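# Three arms load balls into a covered pivoting tray

## Task

A tray balanced on one pivot sits inside a transparent cover whose roof has chutes. Get exactly one ball into each of the tray's three seats, for instance by dropping them down the chutes. Release each ball only once its bottom is at or below the chute's rim, because releasing higher can reduce or wipe out credit. Loading the tray lopsidedly makes it tip at once and spill the balls, so keep it balanced. Arm bases, in metres with facing in degrees counter-clockwise from +x: arm1 at x=+0.37 y=+0.18 z=+0.99 facing -166; arm2 at x=-0.80 y=+1.01 z=+1.04 facing -45; arm3 at x=-0.95 y=-0.22 z=+1.02 facing +68. At the end, open the grippers and pull the arms away; a ball that stays in place only because a robot holds it does not count.

## Robot and tools

Robots: three identical i2rt Big YAM arms named arm1, arm2 and arm3. Each has six revolute joints, a two-finger gripper and a wrist camera that, with joints 1 and 6 at 0 and the hand level and forward, rides on top of the hand looking toward the fingertips. Reach is roughly 1.0 m from the joint1 axis. Joints move at different speeds, so the hand may sweep a wide curve between postures. Two fixed room cameras, cam_high and cam_low, also watch the scene.

Frame: one shared scene frame, origin on the floor, +z up. The hand point is midway between the fingertips; its z axis runs along the fingers and the fingers close along its y axis. Base positions and facings are listed in the task.

execute_actions(actions, cameras): actions is a list holding exactly one action or nothing. The action is an object keyed by arm name; each arm gets {"joints": {...}}. Joint values are absolute targets, not offsets, named individually: joint1_rad -2.879 to 2.879 (rotation about the base, positive counter-clockwise seen from above, 0 points along the base's facing); joint2_rad 0 to 3.141 (shoulder; 0 has the upper arm back and about level, increasing lifts it up then forward); joint3_rad 0 to 3.019 (elbow; 0 folded, increasing opens); joint4_rad -1.692 to 1.57 (hand pitch, positive tips fingers up); joint5_rad -1.57 to 1.57 (sideways hand swing, positive toward the arm's right); joint6_rad -2.094 to 2.094 (hand roll, positive clockwise viewed from behind); gripper_m 0 to 0.093, the fingertip gap in metres. Done tolerances: ±0.045, ±0.14, ±0.09, ±0.055, ±0.03, ±0.035 rad and ±0.003 m. Everything in one action starts at once and may finish at different moments; one action runs at most 15 s. An unknown key or out-of-range number rejects the whole call and nothing moves. Omitted joints or arms may keep driving toward earlier targets. cameras is an optional list of camera names (arm1_cam_wrist, arm2_cam_wrist, arm3_cam_wrist, cam_high, cam_low, all); omitted, null or ["all"] gives every camera, [] gives none. An empty actions list just reports state and images.

wait(seconds): 0 to 10 s, commands nothing new, returns state and images like an empty action.

zoom_image(camera, region): region is [x0, y0, x1, y1] in pixels of that camera's latest full image, top-left origin, no more than 504 by 504. Only cameras present in the latest result can be zoomed.

read_manual(section): returns licence text only ("licences"); moves nothing.

finished_scene(scene): ends the given scene number after the last command is held; irreversible, and the result says whether the goal was met. Replying without any tool call also ends things.

Reading results: joint_positions reports each joint (gripper_m equals the sum of the two finger joints). Joint torques are raw drive outputs with per-arm offset, scale and noise, nonzero even in free air, so treat them as rough hints. joint_status tells how each commanded motion ended: off_target (stopped short and may keep pushing), contact_stop or time_out (target dropped and the joint holds where it is, except a time_out joint that keeps a nearby target and keeps pushing, listed under on_its_own), not_followed (a self/inter-arm collision check held back that arm's joint targets, shown with a "joint command not followed" line and often a cause; the gripper part still runs, and withheld targets may be retried on later actions). on_its_own lists what the call did not command; "held at" is the held target, not the current position. The pictures line names cameras in image order. Wrist camera poses are derived from reported joints and may be a bit off; room camera calibration can also be off by a couple of degrees and millimetres.

Cautions: the arms do not stop on contact and can push hard, heating motors; a MOTOR HOT line warns from 85 °C and at 100 °C the arm loses power and drops (OVER-TEMPERATURE FAULT, reported as limit_stop_at_motor_heat). To relieve a stuck push, command the joint to its reported position. Tiny target changes may not move a joint. A hard squeeze between two robots fails and ends the run; hard hits can too, and the collision check ignores fingers, gripper housings and wrist cameras and may react late. If a result reports a stop, later motion calls in the same reply are skipped. Never knock anything out of the work area. Avoid drops, slips, slams and forceful pushes. Release balls low in the chutes and fill seats so the tray stays balanced; loose objects may occasionally get nudged. The sim keeps running while you think, holding the last command. Finish by opening the grippers and withdrawing the arms.

Each tool is called after ">>>" as a command line: name --argument value for each argument, lists and objects as JSON in quotes; but a table of rows of numbers goes row by row, as --pt "numbers of a row", without its own name.

## Session

>>> execute_actions --actions '[]'

Scene clock: 0.00 s.
Joint torques (N m, as the arm reports them, + toward a larger angle): no reading
Motor temperatures (°C, as the motors report them): arm1=[19 21 22 22 19 23] | arm2=[20 21 20 19 23 21] | arm3=[21 21 22 22 20 19]
arm1.joint_positions: joint1_rad=-0.068 joint2_rad=+0.440 joint3_rad=+1.383 joint4_rad=-1.281 joint5_rad=+0.228 joint6_rad=+0.314 gripper_m=+0.094
arm1.joint_status: not commanded
arm1.hand: x=+0.2076 y=+0.1897 z=+1.5728 quat_wxyz=(-0.046, -0.805, +0.119, +0.580) (m; scene frame)
arm2.joint_positions: joint1_rad=-0.466 joint2_rad=+0.236 joint3_rad=+1.422 joint4_rad=-1.607 joint5_rad=-0.070 joint6_rad=+0.008 gripper_m=+0.094
arm2.joint_status: not commanded
arm2.hand: x=-0.7764 y=+0.9690 z=+1.5737 quat_wxyz=(-0.455, -0.484, -0.689, +0.289) (m; scene frame)
arm3.joint_positions: joint1_rad=+0.326 joint2_rad=+0.472 joint3_rad=+1.640 joint4_rad=-1.525 joint5_rad=+0.310 joint6_rad=+0.123 gripper_m=+0.094
arm3.joint_status: not commanded
arm3.hand: x=-0.8837 y=-0.1296 z=+1.6456 quat_wxyz=(-0.472, +0.451, -0.686, -0.321) (m; scene frame)
pictures: arm1_cam_wrist, arm2_cam_wrist, arm3_cam_wrist, cam_high, cam_low
Images, in order (width x height): arm1_cam_wrist 616x616, arm2_cam_wrist 616x616, arm3_cam_wrist 616x616, cam_high 672x504, cam_low 672x504.

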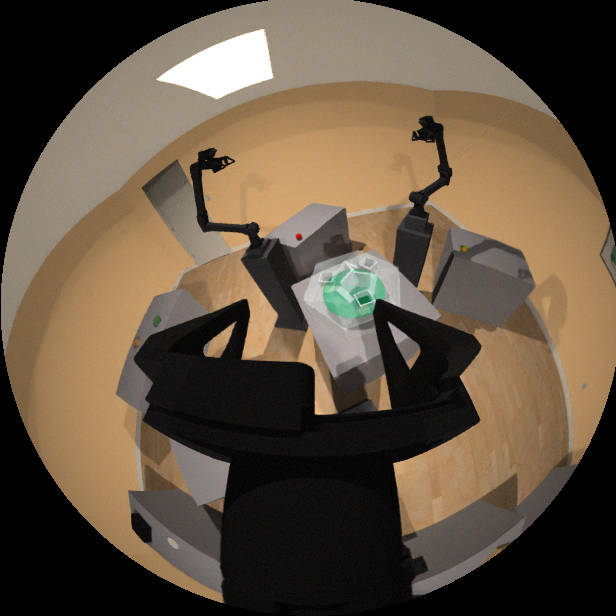

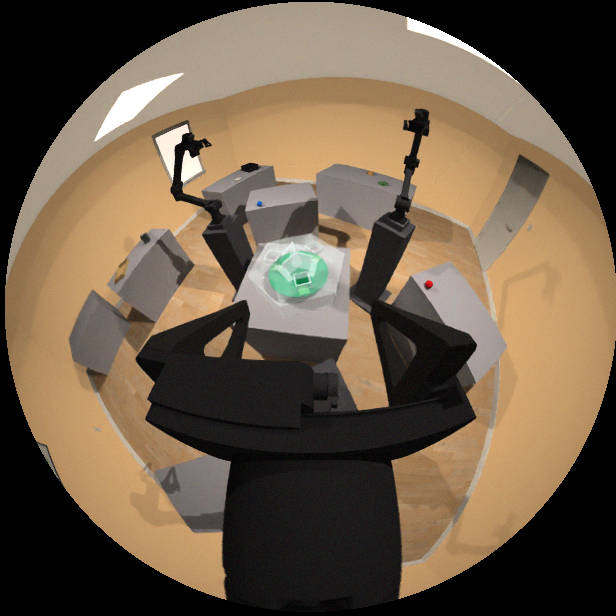

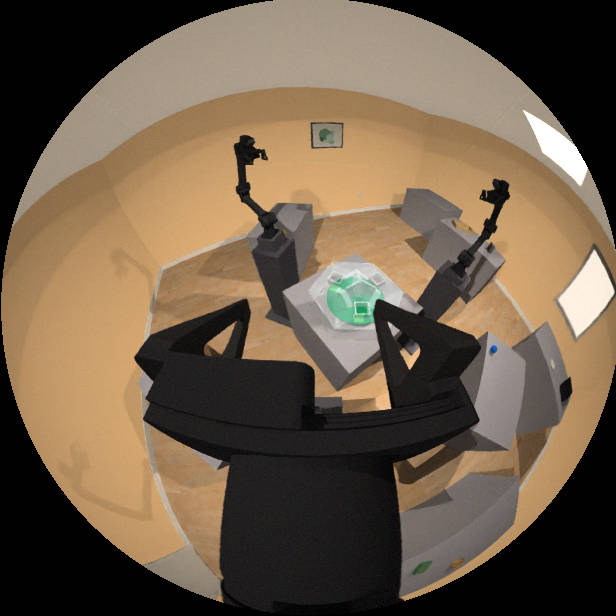

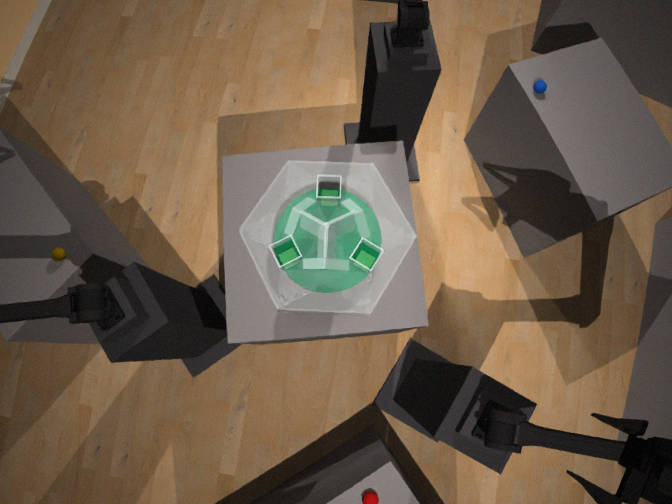

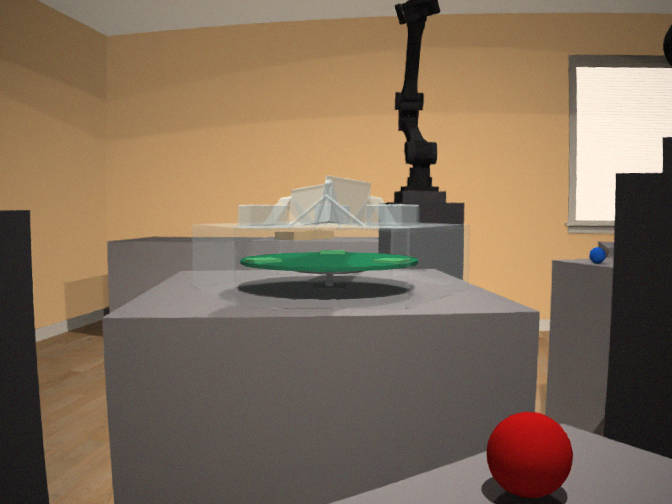

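>>> zoom_image --camera "cam_high" --region '[220, 140, 440, 330]'

>>> zoom_image --camera "cam_low" --region '[180, 160, 480, 320]'

Region (220, 140, 440, 330) of cam_high's 672x504 image, scaled by 2.291, with more detail than that image has; it fills the top 435 rows of this view, and the rest is white.

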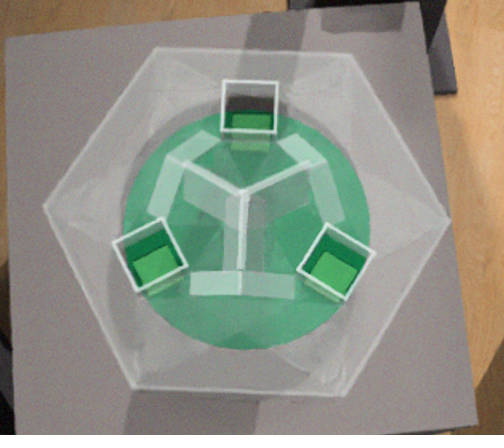

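Region (180, 160, 480, 320) of cam_low's 672x504 image, scaled by 1.680, with more detail than that image has; it fills the top 269 rows of this view, and the rest is white.

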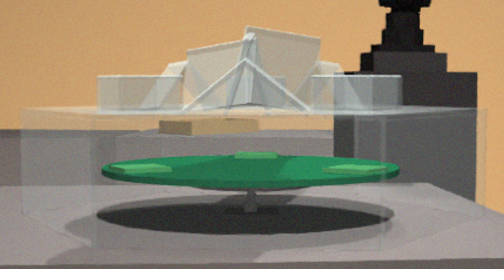

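>>> execute_actions --actions '[{"arm1":{"joints":{"joint1_rad":1.419,"joint2_rad":2.323,"joint3_rad":1.758,"joint4_rad":-1.006,"joint5_rad":0,"joint6_rad":0}},"arm2":{"joints":{"joint1_rad":1.978,"joint2_rad":2.002,"joint3_rad":0.931,"joint4_rad":-0.5,"joint5_rad":0,"joint6_rad":0}},"arm3":{"joints":{"joint1_rad":1.281,"joint2_rad":2.025,"joint3_rad":1.054,"joint4_rad":-0.6,"joint5_rad":0,"joint6_rad":0}}}]'

Scene clock: 3.77 s.
Joint torques (N m, as the arm reports them, + toward a larger angle): arm1=[  1.49 -17.4    8.25   0.08  -0.16  -0.24] | arm2=[  0.86 -11.15   4.26   0.69   0.    -0.04] | arm3=[ -0.5  -16.36   5.24   0.84   0.09  -0.07]
Motor temperatures (°C, as the motors report them): arm1=[19 21 23 22 19 23] | arm2=[20 21 21 19 23 21] | arm3=[21 21 23 22 20 19]
arm1.joint_positions: joint1_rad=+1.416 joint2_rad=+2.321 joint3_rad=+1.737 joint4_rad=-1.006 joint5_rad=-0.001 joint6_rad=+0.011 gripper_m=+0.094
arm1.joint_status: all done
arm1.hand: x=+0.4311 y=-0.4567 z=+0.8908 quat_wxyz=(+0.009, -0.679, -0.734, -0.011) (m; scene frame)
arm2.joint_positions: joint1_rad=+1.980 joint2_rad=+1.989 joint3_rad=+0.936 joint4_rad=-0.510 joint5_rad=+0.001 joint6_rad=+0.008 gripper_m=+0.094
arm2.joint_status: all done
arm2.hand: x=-0.6363 y=+1.4069 z=+0.9123 quat_wxyz=(-0.009, +0.556, -0.831, -0.007) (m; scene frame)
arm3.joint_positions: joint1_rad=+1.289 joint2_rad=+2.035 joint3_rad=+1.049 joint4_rad=-0.610 joint5_rad=+0.000 joint6_rad=+0.010 gripper_m=+0.094
arm3.joint_status: all done
arm3.hand: x=-1.3076 y=+0.0610 z=+0.8902 quat_wxyz=(+0.012, +0.942, -0.334, +0.009) (m; scene frame)
pictures: arm1_cam_wrist, arm2_cam_wrist, arm3_cam_wrist, cam_high, cam_low
camera_calibration (this result's frames):
arm1_cam_wrist: T_world_to_cam=[[-0.997128, -0.0748816, -0.0113397, 0.404996], [-0.0664586, 0.793324, 0.605162, -0.142237], [-0.0363195, 0.604178, -0.796022, 1.12339], [0, 0, 0, 1]] pos_world=[0.435181, -0.535562, 0.984913]
arm2_cam_wrist: T_world_to_cam=[[0.926917, -0.37503, 0.0133567, 1.10574], [-0.314564, -0.757077, 0.572612, 0.344636], [-0.204634, -0.534965, -0.819718, 1.49648], [0, 0, 0, 1]] pos_world=[-0.610283, 1.47617, 1.01458]
arm3_cam_wrist: T_world_to_cam=[[0.635748, 0.771852, -0.00830964, 0.787145], [0.614833, -0.499849, 0.610026, 0.294925], [0.466696, -0.392932, -0.792338, 1.4635], [0, 0, 0, 1]] pos_world=[-1.36476, 0.114913, 0.986215]
Images, in order (width x height): arm1_cam_wrist 616x616, arm2_cam_wrist 616x616, arm3_cam_wrist 616x616, cam_high 672x504, cam_low 672x504.

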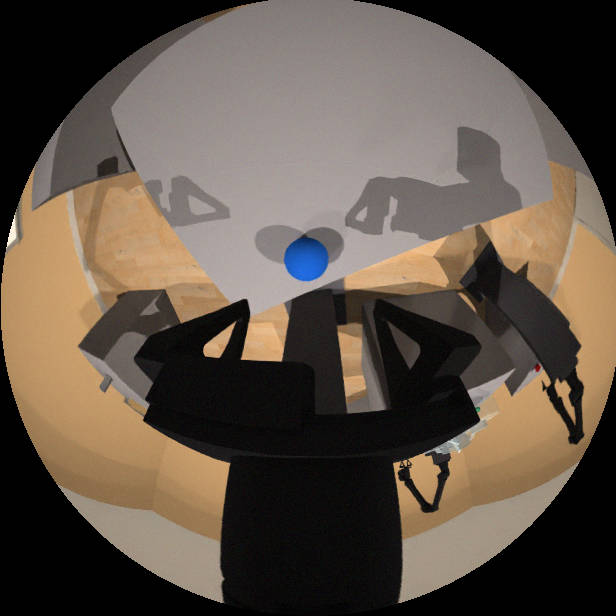

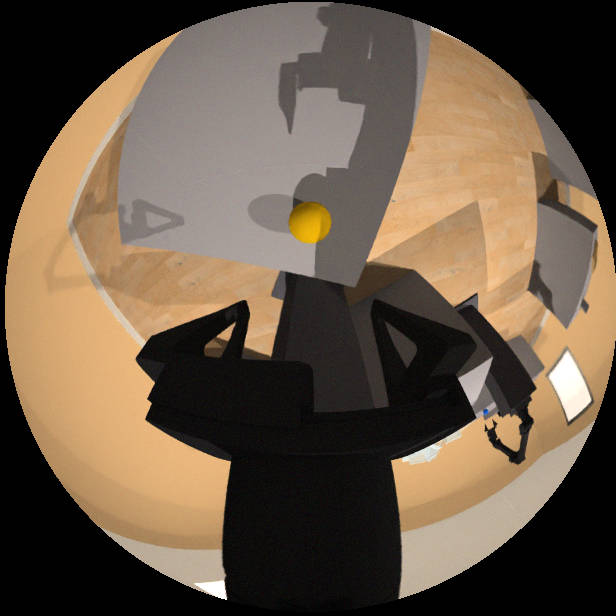

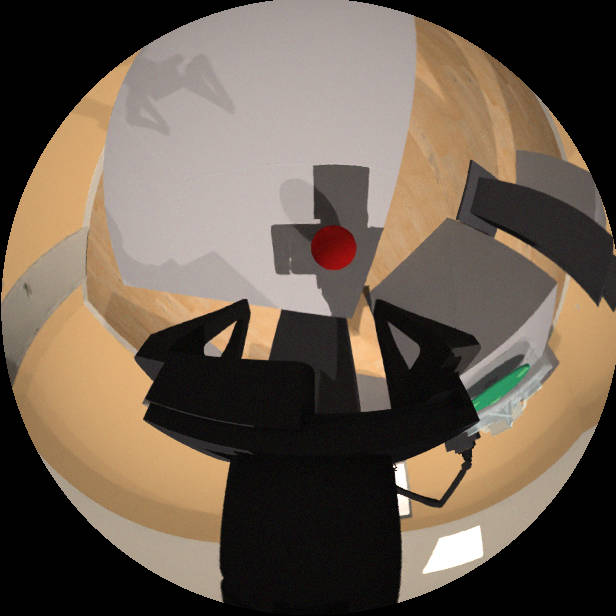

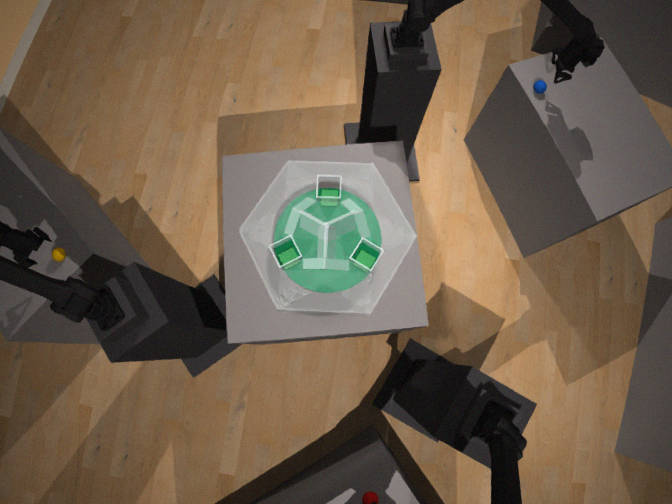

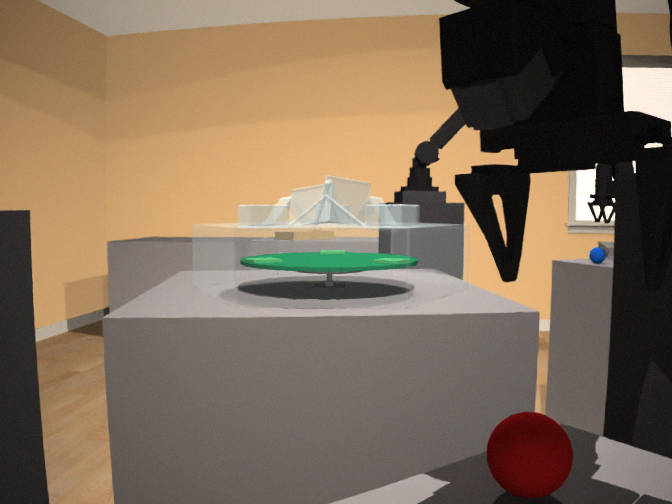

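>>> execute_actions --actions '[{"arm1":{"joints":{"joint1_rad":1.428,"joint2_rad":2.403,"joint3_rad":1.68,"joint4_rad":-0.839}},"arm2":{"joints":{"joint2_rad":2.27,"joint3_rad":1.105,"joint4_rad":-0.392}},"arm3":{"joints":{"joint1_rad":1.222,"joint2_rad":2.195,"joint3_rad":1.075,"joint4_rad":-0.427}}}]' --cameras '["arm1_cam_wrist","arm2_cam_wrist","arm3_cam_wrist","cam_low"]'

Scene clock: 5.63 s.
Joint torques (N m, as the arm reports them, + toward a larger angle): arm1=[  0.71 -17.74   6.76   0.77  -0.16  -0.24] | arm2=[  0.88 -13.99   4.54   0.63   0.    -0.04] | arm3=[  0.39 -17.52   4.81   0.85   0.1   -0.06]
Motor temperatures (°C, as the motors report them): arm1=[19 22 23 22 19 23] | arm2=[20 21 21 19 23 21] | arm3=[21 21 23 22 20 19]
arm1.joint_positions: joint1_rad=+1.422 joint2_rad=+2.411 joint3_rad=+1.672 joint4_rad=-0.857 joint5_rad=-0.001 joint6_rad=+0.011 gripper_m=+0.094
arm1.joint_status: all done
arm1.hand: x=+0.4334 y=-0.4374 z=+0.8156 quat_wxyz=(+0.011, -0.677, -0.736, -0.013) (m; scene frame)
arm2.joint_positions: joint1_rad=+1.980 joint2_rad=+2.263 joint3_rad=+1.096 joint4_rad=-0.399 joint5_rad=+0.001 joint6_rad=+0.008 gripper_m=+0.094
arm2.joint_status: all done
arm2.hand: x=-0.6219 y=+1.4433 z=+0.8229 quat_wxyz=(-0.007, +0.556, -0.831, -0.006) (m; scene frame)
arm3.joint_positions: joint1_rad=+1.216 joint2_rad=+2.212 joint3_rad=+1.060 joint4_rad=-0.438 joint5_rad=+0.000 joint6_rad=+0.010 gripper_m=+0.094
arm3.joint_status: all done
arm3.hand: x=-1.2844 y=+0.0831 z=+0.8141 quat_wxyz=(+0.012, +0.930, -0.368, +0.006) (m; scene frame)
pictures: arm1_cam_wrist, arm2_cam_wrist, arm3_cam_wrist, cam_low
camera_calibration (this result's frames):
arm1_cam_wrist: T_world_to_cam=[[-0.996657, -0.0809123, -0.0112905, 0.405019], [-0.0709665, 0.788987, 0.610298, -0.116085], [-0.0404725, 0.609059, -0.792092, 1.05267], [0, 0, 0, 1]] pos_world=[0.438031, -0.516777, 0.909229]
arm2_cam_wrist: T_world_to_cam=[[0.926942, -0.374966, 0.0133615, 1.10717], [-0.313653, -0.754846, 0.576047, 0.422438], [-0.205912, -0.538153, -0.817307, 1.44754], [0, 0, 0, 1]] pos_world=[-0.59572, 1.51302, 0.924946]
arm3_cam_wrist: T_world_to_cam=[[0.690292, 0.723482, -0.00840428, 0.828885], [0.57927, -0.545661, 0.605558, 0.299906], [0.433524, -0.42288, -0.795757, 1.36366], [0, 0, 0, 1]] pos_world=[-1.33708, 0.14063, 0.9105]
Images, in order (width x height): arm1_cam_wrist 616x616, arm2_cam_wrist 616x616, arm3_cam_wrist 616x616, cam_low 672x504.

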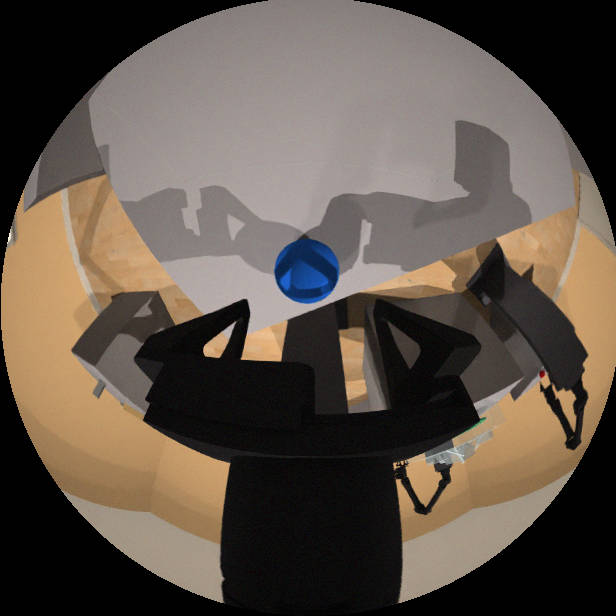

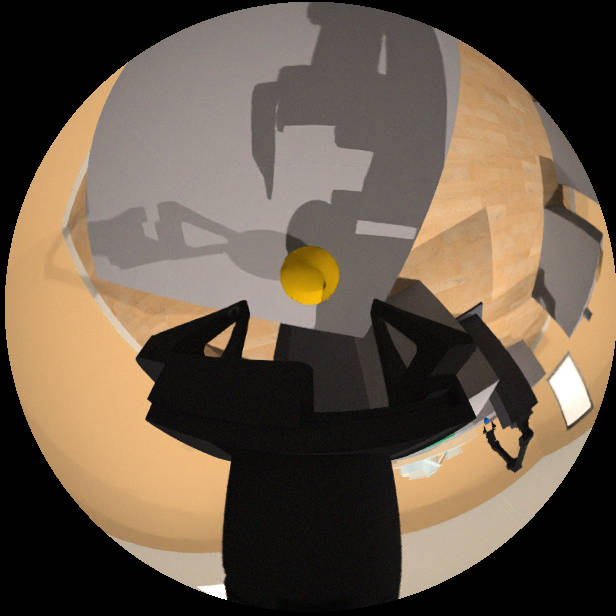

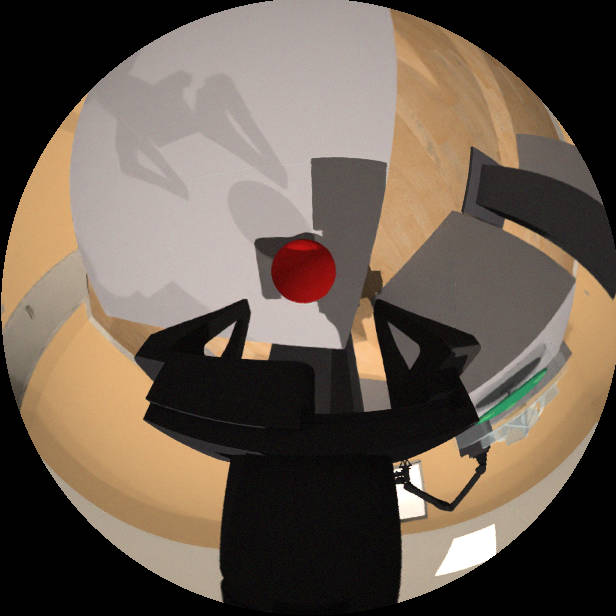

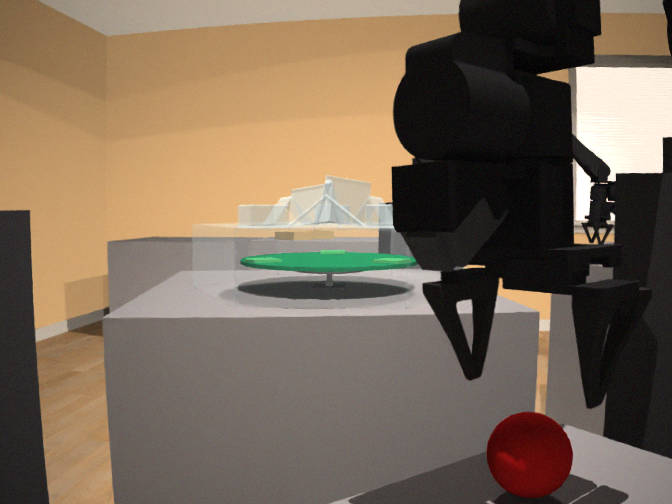

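>>> execute_actions --actions '[{"arm1":{"joints":{"joint1_rad":1.433,"joint2_rad":2.494,"joint3_rad":1.72,"joint4_rad":-0.752}},"arm2":{"joints":{"joint2_rad":2.408,"joint3_rad":1.16,"joint4_rad":-0.311}},"arm3":{"joints":{"joint1_rad":1.233,"joint2_rad":2.317,"joint3_rad":1.123,"joint4_rad":-0.334}}}]' --cameras '["arm1_cam_wrist","arm2_cam_wrist","arm3_cam_wrist","cam_low"]'

Scene clock: 6.97 s.
Joint torques (N m, as the arm reports them, + toward a larger angle): arm1=[  0.76 -17.82   7.88   0.82  -0.16  -0.24] | arm2=[  0.79 -13.3    3.51   0.76   0.    -0.05] | arm3=[  0.64 -17.31   3.77   0.89   0.09  -0.08]
Motor temperatures (°C, as the motors report them): arm1=[19 22 24 22 19 23] | arm2=[20 22 21 19 23 21] | arm3=[21 22 23 22 20 19]
arm1.joint_positions: joint1_rad=+1.426 joint2_rad=+2.493 joint3_rad=+1.690 joint4_rad=-0.769 joint5_rad=-0.001 joint6_rad=+0.011 gripper_m=+0.094
arm1.joint_status: all done
arm1.hand: x=+0.4365 y=-0.4412 z=+0.7705 quat_wxyz=(+0.002, -0.675, -0.738, -0.005) (m; scene frame)
arm2.joint_positions: joint1_rad=+1.980 joint2_rad=+2.399 joint3_rad=+1.155 joint4_rad=-0.321 joint5_rad=+0.001 joint6_rad=+0.008 gripper_m=+0.094
arm2.joint_status: all done
arm2.hand: x=-0.6202 y=+1.4478 z=+0.7706 quat_wxyz=(-0.008, +0.556, -0.831, -0.006) (m; scene frame)
arm3.joint_positions: joint1_rad=+1.224 joint2_rad=+2.323 joint3_rad=+1.115 joint4_rad=-0.343 joint5_rad=+0.000 joint6_rad=+0.010 gripper_m=+0.094
arm3.joint_status: all done
arm3.hand: x=-1.3002 y=+0.0919 z=+0.7734 quat_wxyz=(+0.004, +0.931, -0.365, -0.012) (m; scene frame)
pictures: arm1_cam_wrist, arm2_cam_wrist, arm3_cam_wrist, cam_low
camera_calibration (this result's frames):
arm1_cam_wrist: T_world_to_cam=[[-0.996287, -0.0853, -0.0116754, 0.405545], [-0.0756985, 0.803283, 0.590768, -0.0618815], [-0.0410138, 0.589458, -0.806757, 1.02235], [0, 0, 0, 1]] pos_world=[0.441285, -0.518333, 0.866083]
arm2_cam_wrist: T_world_to_cam=[[0.926931, -0.374995, 0.0133593, 1.10807], [-0.314067, -0.755861, 0.574487, 0.458881], [-0.205332, -0.536705, -0.818405, 1.40661], [0, 0, 0, 1]] pos_world=[-0.594167, 1.51731, 0.87275]
arm3_cam_wrist: T_world_to_cam=[[0.684986, 0.728499, -0.00910387, 0.826313], [0.600421, -0.557393, 0.573418, 0.391968], [0.41266, -0.39825, -0.819213, 1.33056], [0, 0, 0, 1]] pos_world=[-1.35043, 0.146408, 0.872775]
Images, in order (width x height): arm1_cam_wrist 616x616, arm2_cam_wrist 616x616, arm3_cam_wrist 616x616, cam_low 672x504.

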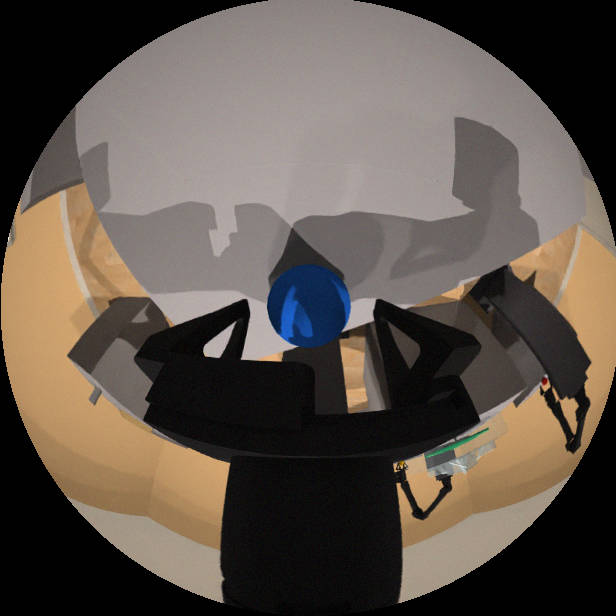

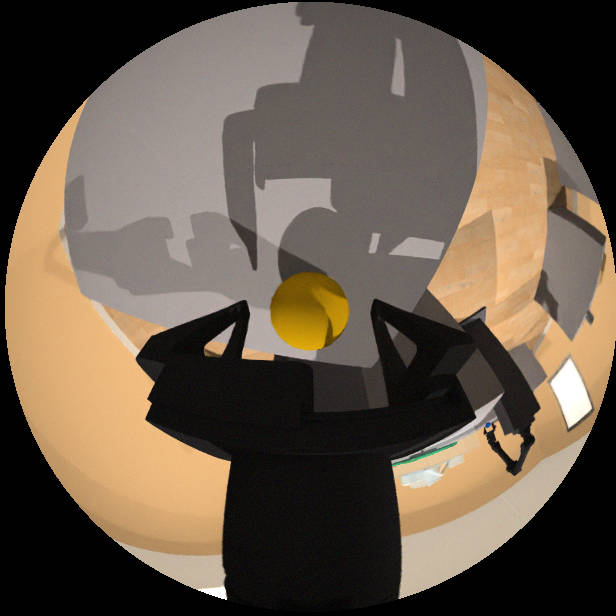

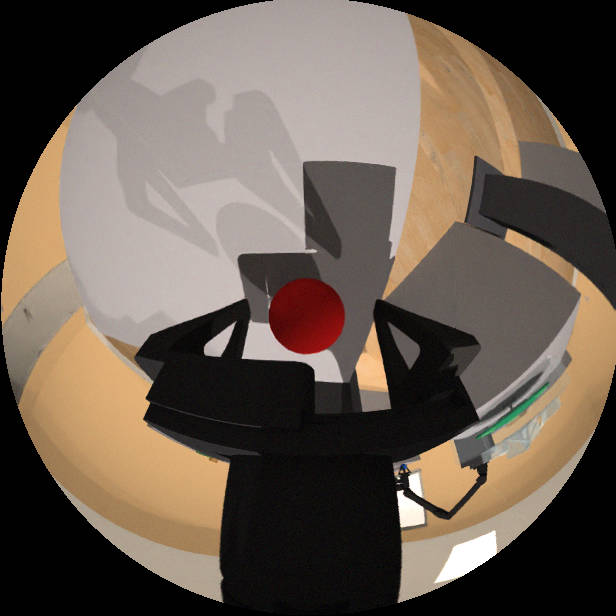

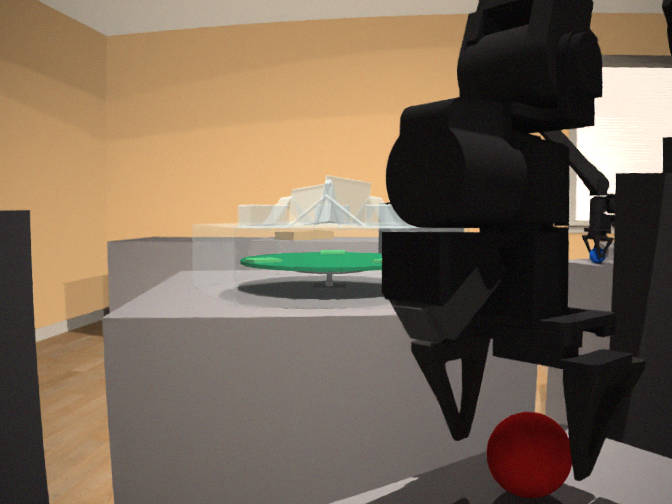

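>>> execute_actions --actions '[{"arm1":{"joints":{"joint2_rad":2.504,"joint4_rad":-0.727}},"arm2":{"joints":{"joint2_rad":2.422}},"arm3":{"joints":{"joint2_rad":2.337,"joint1_rad":1.238}}}]' --cameras '["arm1_cam_wrist","arm2_cam_wrist","arm3_cam_wrist"]'

Scene clock: 7.63 s.
Joint torques (N m, as the arm reports them, + toward a larger angle): arm1=[  0.69 -17.05   7.86   0.88  -0.16  -0.24] | arm2=[  0.84 -12.91   3.42   0.7    0.    -0.04] | arm3=[  0.79 -15.6    3.78   0.92   0.1   -0.07]
Motor temperatures (°C, as the motors report them): arm1=[19 22 24 22 19 23] | arm2=[20 22 21 19 23 21] | arm3=[21 22 23 22 20 19]
arm1.joint_positions: joint1_rad=+1.426 joint2_rad=+2.493 joint3_rad=+1.690 joint4_rad=-0.746 joint5_rad=-0.001 joint6_rad=+0.011 gripper_m=+0.094
arm1.joint_status: all done
arm1.hand: x=+0.4371 y=-0.4468 z=+0.7705 quat_wxyz=(-0.007, -0.675, -0.738, +0.003) (m; scene frame)
arm2.joint_positions: joint1_rad=+1.980 joint2_rad=+2.399 joint3_rad=+1.155 joint4_rad=-0.321 joint5_rad=+0.001 joint6_rad=+0.008 gripper_m=+0.094
arm2.joint_status: all done
arm2.hand: x=-0.6202 y=+1.4478 z=+0.7706 quat_wxyz=(-0.008, +0.556, -0.831, -0.006) (m; scene frame)
arm3.joint_positions: joint1_rad=+1.229 joint2_rad=+2.325 joint3_rad=+1.115 joint4_rad=-0.343 joint5_rad=+0.000 joint6_rad=+0.010 gripper_m=+0.094
arm3.joint_status: all done
arm3.hand: x=-1.3009 y=+0.0896 z=+0.7722 quat_wxyz=(+0.005, +0.932, -0.363, -0.011) (m; scene frame)
pictures: arm1_cam_wrist, arm2_cam_wrist, arm3_cam_wrist
camera_calibration (this result's frames):
arm1_cam_wrist: T_world_to_cam=[[-0.996266, -0.0855011, -0.0120025, 0.405779], [-0.0769689, 0.816531, 0.572148, -0.0365242], [-0.0391188, 0.570935, -0.820063, 1.02683], [0, 0, 0, 1]] pos_world=[0.441621, -0.521737, 0.867835]
arm2_cam_wrist: T_world_to_cam=[[0.926931, -0.374995, 0.0133593, 1.10807], [-0.314067, -0.755861, 0.574487, 0.458881], [-0.205332, -0.536705, -0.818405, 1.40661], [0, 0, 0, 1]] pos_world=[-0.594167, 1.51731, 0.87275]
arm3_cam_wrist: T_world_to_cam=[[0.681629, 0.731642, -0.00906043, 0.823773], [0.601885, -0.553615, 0.575539, 0.391721], [0.416073, -0.397758, -0.817724, 1.33225], [0, 0, 0, 1]] pos_world=[-1.35159, 0.144067, 0.871422]
Images, in order (width x height): arm1_cam_wrist 616x616, arm2_cam_wrist 616x616, arm3_cam_wrist 616x616.

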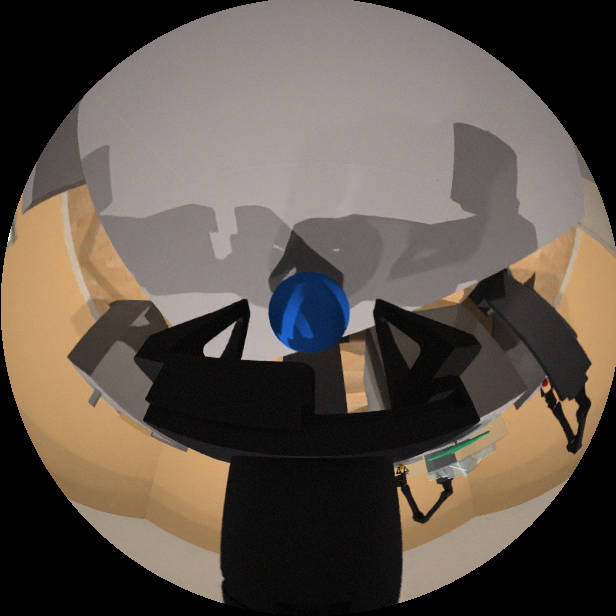

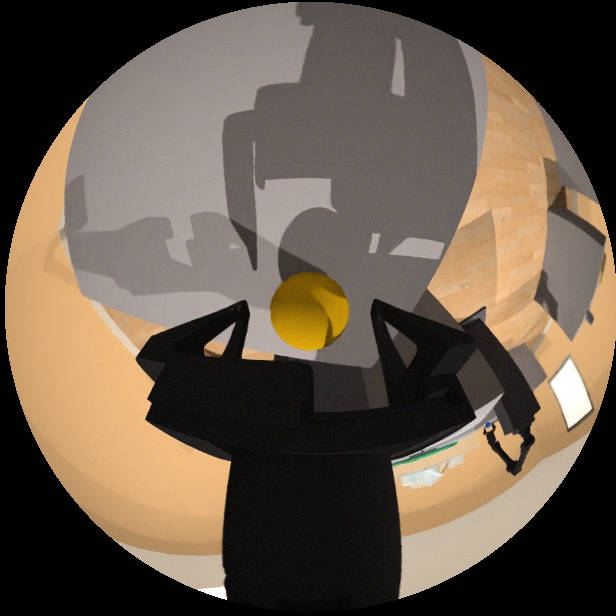

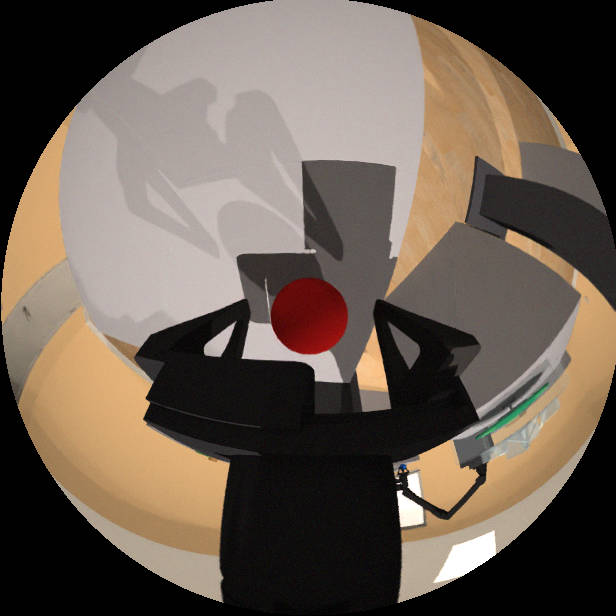

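Stiction; push further.

>>> execute_actions --actions '[{"arm1":{"joints":{"joint2_rad":2.52}},"arm2":{"joints":{"joint2_rad":2.44}},"arm3":{"joints":{"joint2_rad":2.355}}}]' --cameras '[]'

Scene clock: 8.37 s.
Joint torques (N m, as the arm reports them, + toward a larger angle): arm1=[  0.7  -16.27   7.75   0.88  -0.16  -0.25] | arm2=[  0.85 -12.25   3.46   0.68   0.    -0.04] | arm3=[  0.71 -15.95   3.53   0.84   0.1   -0.07]
Motor temperatures (°C, as the motors report them): arm1=[19 23 24 22 19 23] | arm2=[20 22 21 19 23 21] | arm3=[21 22 23 22 20 19]
arm1.joint_positions: joint1_rad=+1.426 joint2_rad=+2.502 joint3_rad=+1.690 joint4_rad=-0.746 joint5_rad=-0.001 joint6_rad=+0.011 gripper_m=+0.094
arm1.joint_status: all done
arm1.hand: x=+0.4368 y=-0.4437 z=+0.7652 quat_wxyz=(-0.003, -0.675, -0.738, +0.000) (m; scene frame)
arm2.joint_positions: joint1_rad=+1.980 joint2_rad=+2.412 joint3_rad=+1.155 joint4_rad=-0.321 joint5_rad=+0.001 joint6_rad=+0.008 gripper_m=+0.094
arm2.joint_status: all done
arm2.hand: x=-0.6223 y=+1.4427 z=+0.7644 quat_wxyz=(-0.002, +0.556, -0.831, -0.002) (m; scene frame)
arm3.joint_positions: joint1_rad=+1.229 joint2_rad=+2.349 joint3_rad=+1.115 joint4_rad=-0.343 joint5_rad=+0.000 joint6_rad=+0.010 gripper_m=+0.094
arm3.joint_status: all done
arm3.hand: x=-1.2945 y=+0.0836 z=+0.7619 quat_wxyz=(+0.009, +0.932, -0.362, +0.000) (m; scene frame)
pictures: none
No camera images: the call's "cameras" was empty. Leave "cameras" out to get every camera's image.

>>> execute_actions --actions '[{"arm1":{"joints":{"gripper_m":0.048}},"arm2":{"joints":{"gripper_m":0.048}},"arm3":{"joints":{"gripper_m":0.048}}}]' --cameras '["arm1_cam_wrist","arm2_cam_wrist","arm3_cam_wrist","cam_low"]'

Scene clock: 9.03 s.
Joint torques (N m, as the arm reports them, + toward a larger angle): arm1=[  0.71 -16.38   7.73   0.88  -0.15  -0.24] | arm2=[  0.82 -12.59   3.41   0.69   0.02  -0.04] | arm3=[  0.59 -16.11   3.56   0.84   0.11  -0.07]
Motor temperatures (°C, as the motors report them): arm1=[19 23 24 22 19 23] | arm2=[20 22 21 19 23 21] | arm3=[21 22 23 22 20 19]
arm1.joint_positions: joint1_rad=+1.426 joint2_rad=+2.502 joint3_rad=+1.690 joint4_rad=-0.745 joint5_rad=-0.001 joint6_rad=+0.011 gripper_m=+0.055
arm1.joint_status: gripper_m off_target (ended at +0.055, target +0.048)
arm1.hand: x=+0.4371 y=-0.4439 z=+0.7652 quat_wxyz=(-0.004, -0.675, -0.738, +0.000) (m; scene frame)
arm2.joint_positions: joint1_rad=+1.980 joint2_rad=+2.412 joint3_rad=+1.155 joint4_rad=-0.321 joint5_rad=+0.001 joint6_rad=+0.008 gripper_m=+0.055
arm2.joint_status: gripper_m off_target (ended at +0.055, target +0.048)
arm2.hand: x=-0.6224 y=+1.4428 z=+0.7644 quat_wxyz=(-0.002, +0.556, -0.831, -0.003) (m; scene frame)
arm3.joint_positions: joint1_rad=+1.229 joint2_rad=+2.349 joint3_rad=+1.115 joint4_rad=-0.343 joint5_rad=-0.001 joint6_rad=+0.009 gripper_m=+0.056
arm3.joint_status: gripper_m off_target (ended at +0.056, target +0.048)
arm3.hand: x=-1.2946 y=+0.0835 z=+0.7619 quat_wxyz=(+0.009, +0.932, -0.362, +0.000) (m; scene frame)
pictures: arm1_cam_wrist, arm2_cam_wrist, arm3_cam_wrist, cam_low
camera_calibration (this result's frames):
arm1_cam_wrist: T_world_to_cam=[[-0.996241, -0.0858099, -0.0118914, 0.405698], [-0.0768406, 0.811914, 0.578698, -0.0429756], [-0.0400033, 0.577437, -0.815455, 1.02053], [0, 0, 0, 1]] pos_world=[0.441695, -0.519585, 0.861888]
arm2_cam_wrist: T_world_to_cam=[[0.927026, -0.374785, 0.0126107, 1.10863], [-0.310639, -0.748655, 0.585679, 0.441145], [-0.210062, -0.546857, -0.810445, 1.40401], [0, 0, 0, 1]] pos_world=[-0.595764, 1.51355, 0.865519]
arm3_cam_wrist: T_world_to_cam=[[0.681212, 0.732025, -0.00941808, 0.823532], [0.592493, -0.543718, 0.594409, 0.363079], [0.430001, -0.410499, -0.804108, 1.32745], [0, 0, 0, 1]] pos_world=[-1.34693, 0.139483, 0.859351]
Images, in order (width x height): arm1_cam_wrist 616x616, arm2_cam_wrist 616x616, arm3_cam_wrist 616x616, cam_low 672x504.

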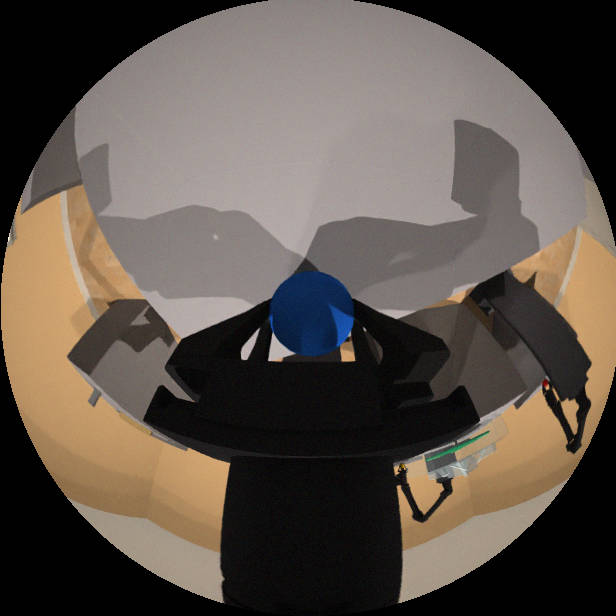

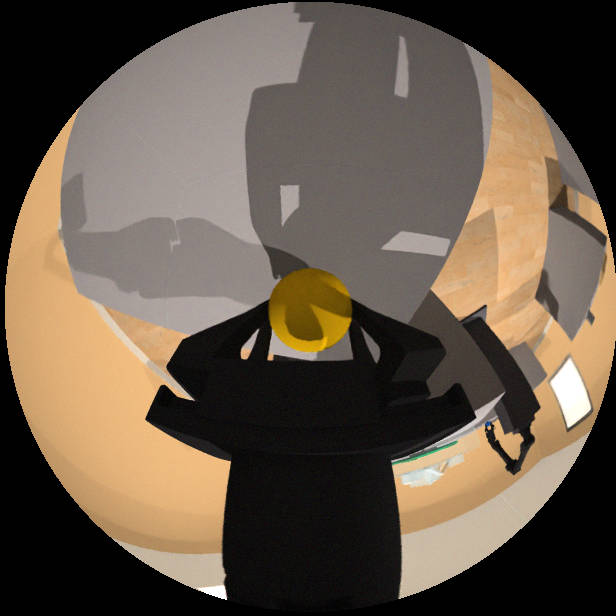

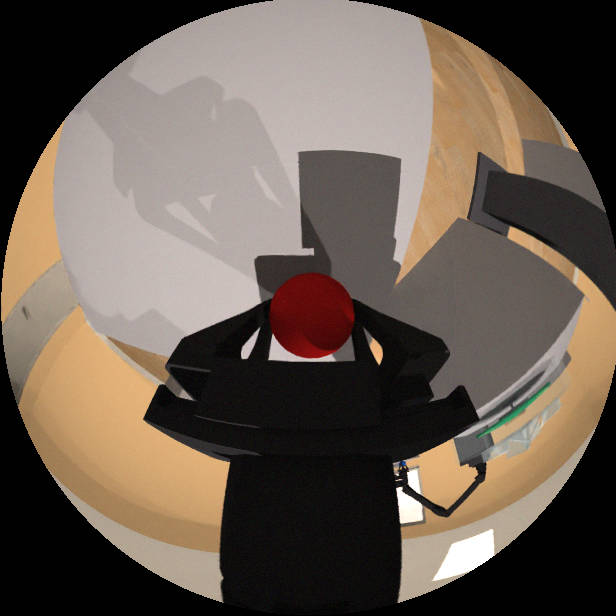

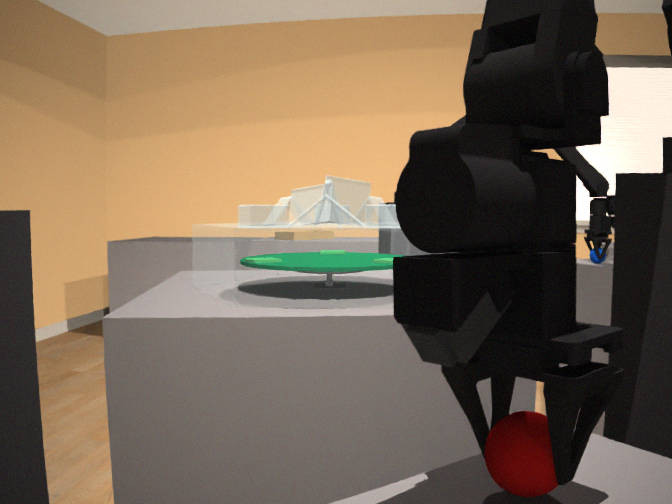

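>>> execute_actions --actions '[{"arm1":{"joints":{"joint1_rad":-0.573,"joint2_rad":1.85,"joint3_rad":1.45,"joint4_rad":-1.17}},"arm2":{"joints":{"joint1_rad":-0.25,"joint2_rad":1.79,"joint3_rad":1.257,"joint4_rad":-1.036}},"arm3":{"joints":{"joint1_rad":-0.431,"joint2_rad":1.79,"joint3_rad":1.257,"joint4_rad":-1.036}}}]'

Scene clock: 11.73 s.
Joint torques (N m, as the arm reports them, + toward a larger angle): arm1=[  0.69 -13.6    7.8   -0.52  -0.25  -0.24] | arm2=[  1.57 -12.5    7.81  -0.15   0.01  -0.05] | arm3=[  0.5  -16.43   7.63   0.15   0.02  -0.05]
Motor temperatures (°C, as the motors report them): arm1=[19 23 24 22 19 23] | arm2=[20 22 21 19 23 21] | arm3=[21 22 23 22 20 19]
arm1.joint_positions: joint1_rad=-0.575 joint2_rad=+1.864 joint3_rad=+1.447 joint4_rad=-1.153 joint5_rad=+0.002 joint6_rad=+0.011 gripper_m=+0.055
arm1.joint_status: all done
arm1.hand: x=-0.1423 y=+0.3606 z=+1.0637 quat_wxyz=(+0.005, -0.985, +0.170, -0.001) (m; scene frame)
arm2.joint_positions: joint1_rad=-0.258 joint2_rad=+1.781 joint3_rad=+1.259 joint4_rad=-1.023 joint5_rad=+0.001 joint6_rad=+0.008 gripper_m=+0.055
arm2.joint_status: all done
arm2.hand: x=-0.5475 y=+0.5688 z=+1.0803 quat_wxyz=(-0.008, -0.505, -0.863, +0.000) (m; scene frame)
arm3.joint_positions: joint1_rad=-0.440 joint2_rad=+1.799 joint3_rad=+1.253 joint4_rad=-1.027 joint5_rad=+0.003 joint6_rad=+0.008 gripper_m=+0.056
arm3.joint_status: all done
arm3.hand: x=-0.5795 y=+0.1153 z=+1.0470 quat_wxyz=(+0.008, +0.358, -0.934, +0.006) (m; scene frame)
pictures: arm1_cam_wrist, arm2_cam_wrist, arm3_cam_wrist, cam_high, cam_low
camera_calibration (this result's frames):
arm1_cam_wrist: T_world_to_cam=[[0.337407, 0.941356, 0.00218937, -0.294431], [0.764273, -0.275292, 0.583183, -0.406417], [0.549585, -0.195097, -0.812338, 1.13535], [0, 0, 0, 1]] pos_world=[-0.214015, 0.386784, 1.15995]
arm2_cam_wrist: T_world_to_cam=[[-0.868254, -0.496061, 0.00763831, -0.200898], [-0.400731, 0.710309, 0.578684, -1.24654], [-0.292488, 0.499384, -0.815516, 0.563047], [0, 0, 0, 1]] pos_world=[-0.509274, 0.504596, 1.18206]
arm3_cam_wrist: T_world_to_cam=[[0.66328, -0.748253, 0.0133087, 0.452223], [-0.601433, -0.522381, 0.60448, -0.917659], [-0.445352, -0.408943, -0.796509, 0.746911], [0, 0, 0, 1]] pos_world=[-0.519223, 0.164454, 1.14361]
Images, in order (width x height): arm1_cam_wrist 616x616, arm2_cam_wrist 616x616, arm3_cam_wrist 616x616, cam_high 672x504, cam_low 672x504.

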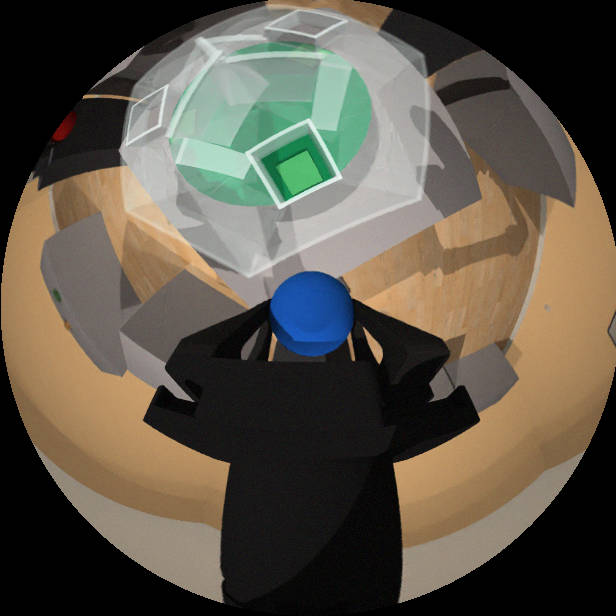

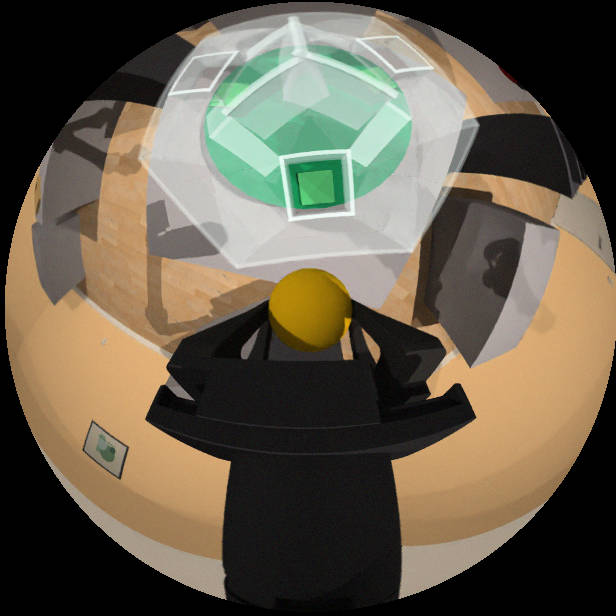

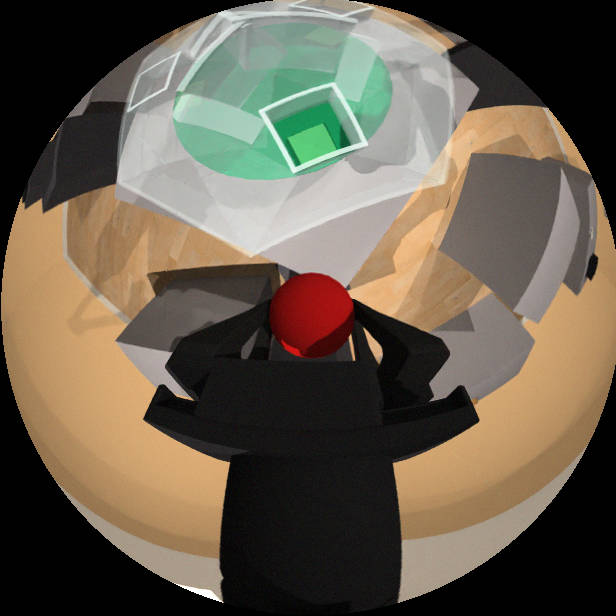

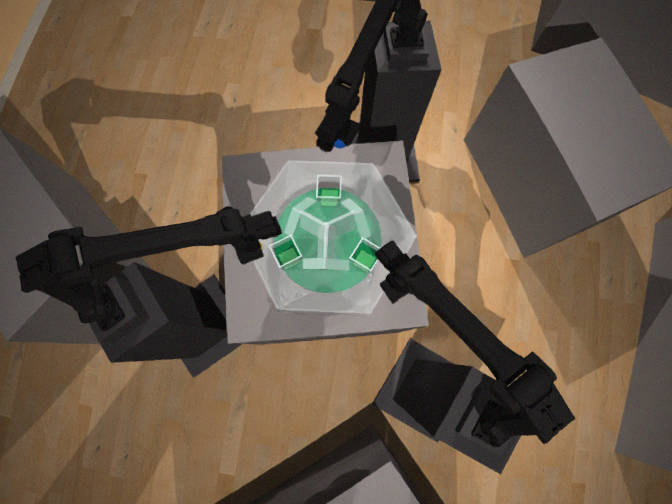

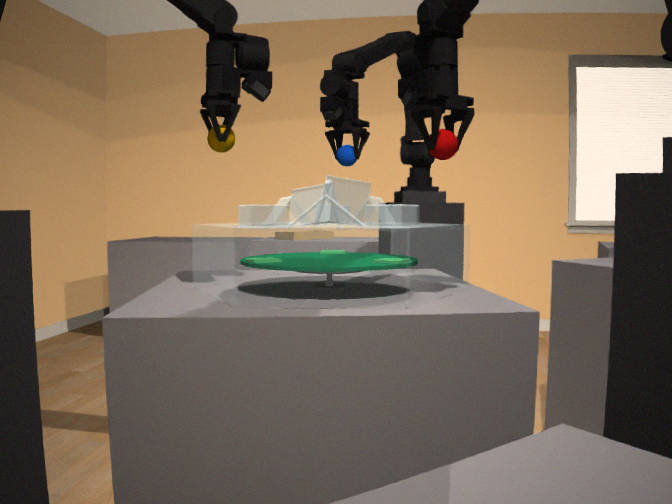

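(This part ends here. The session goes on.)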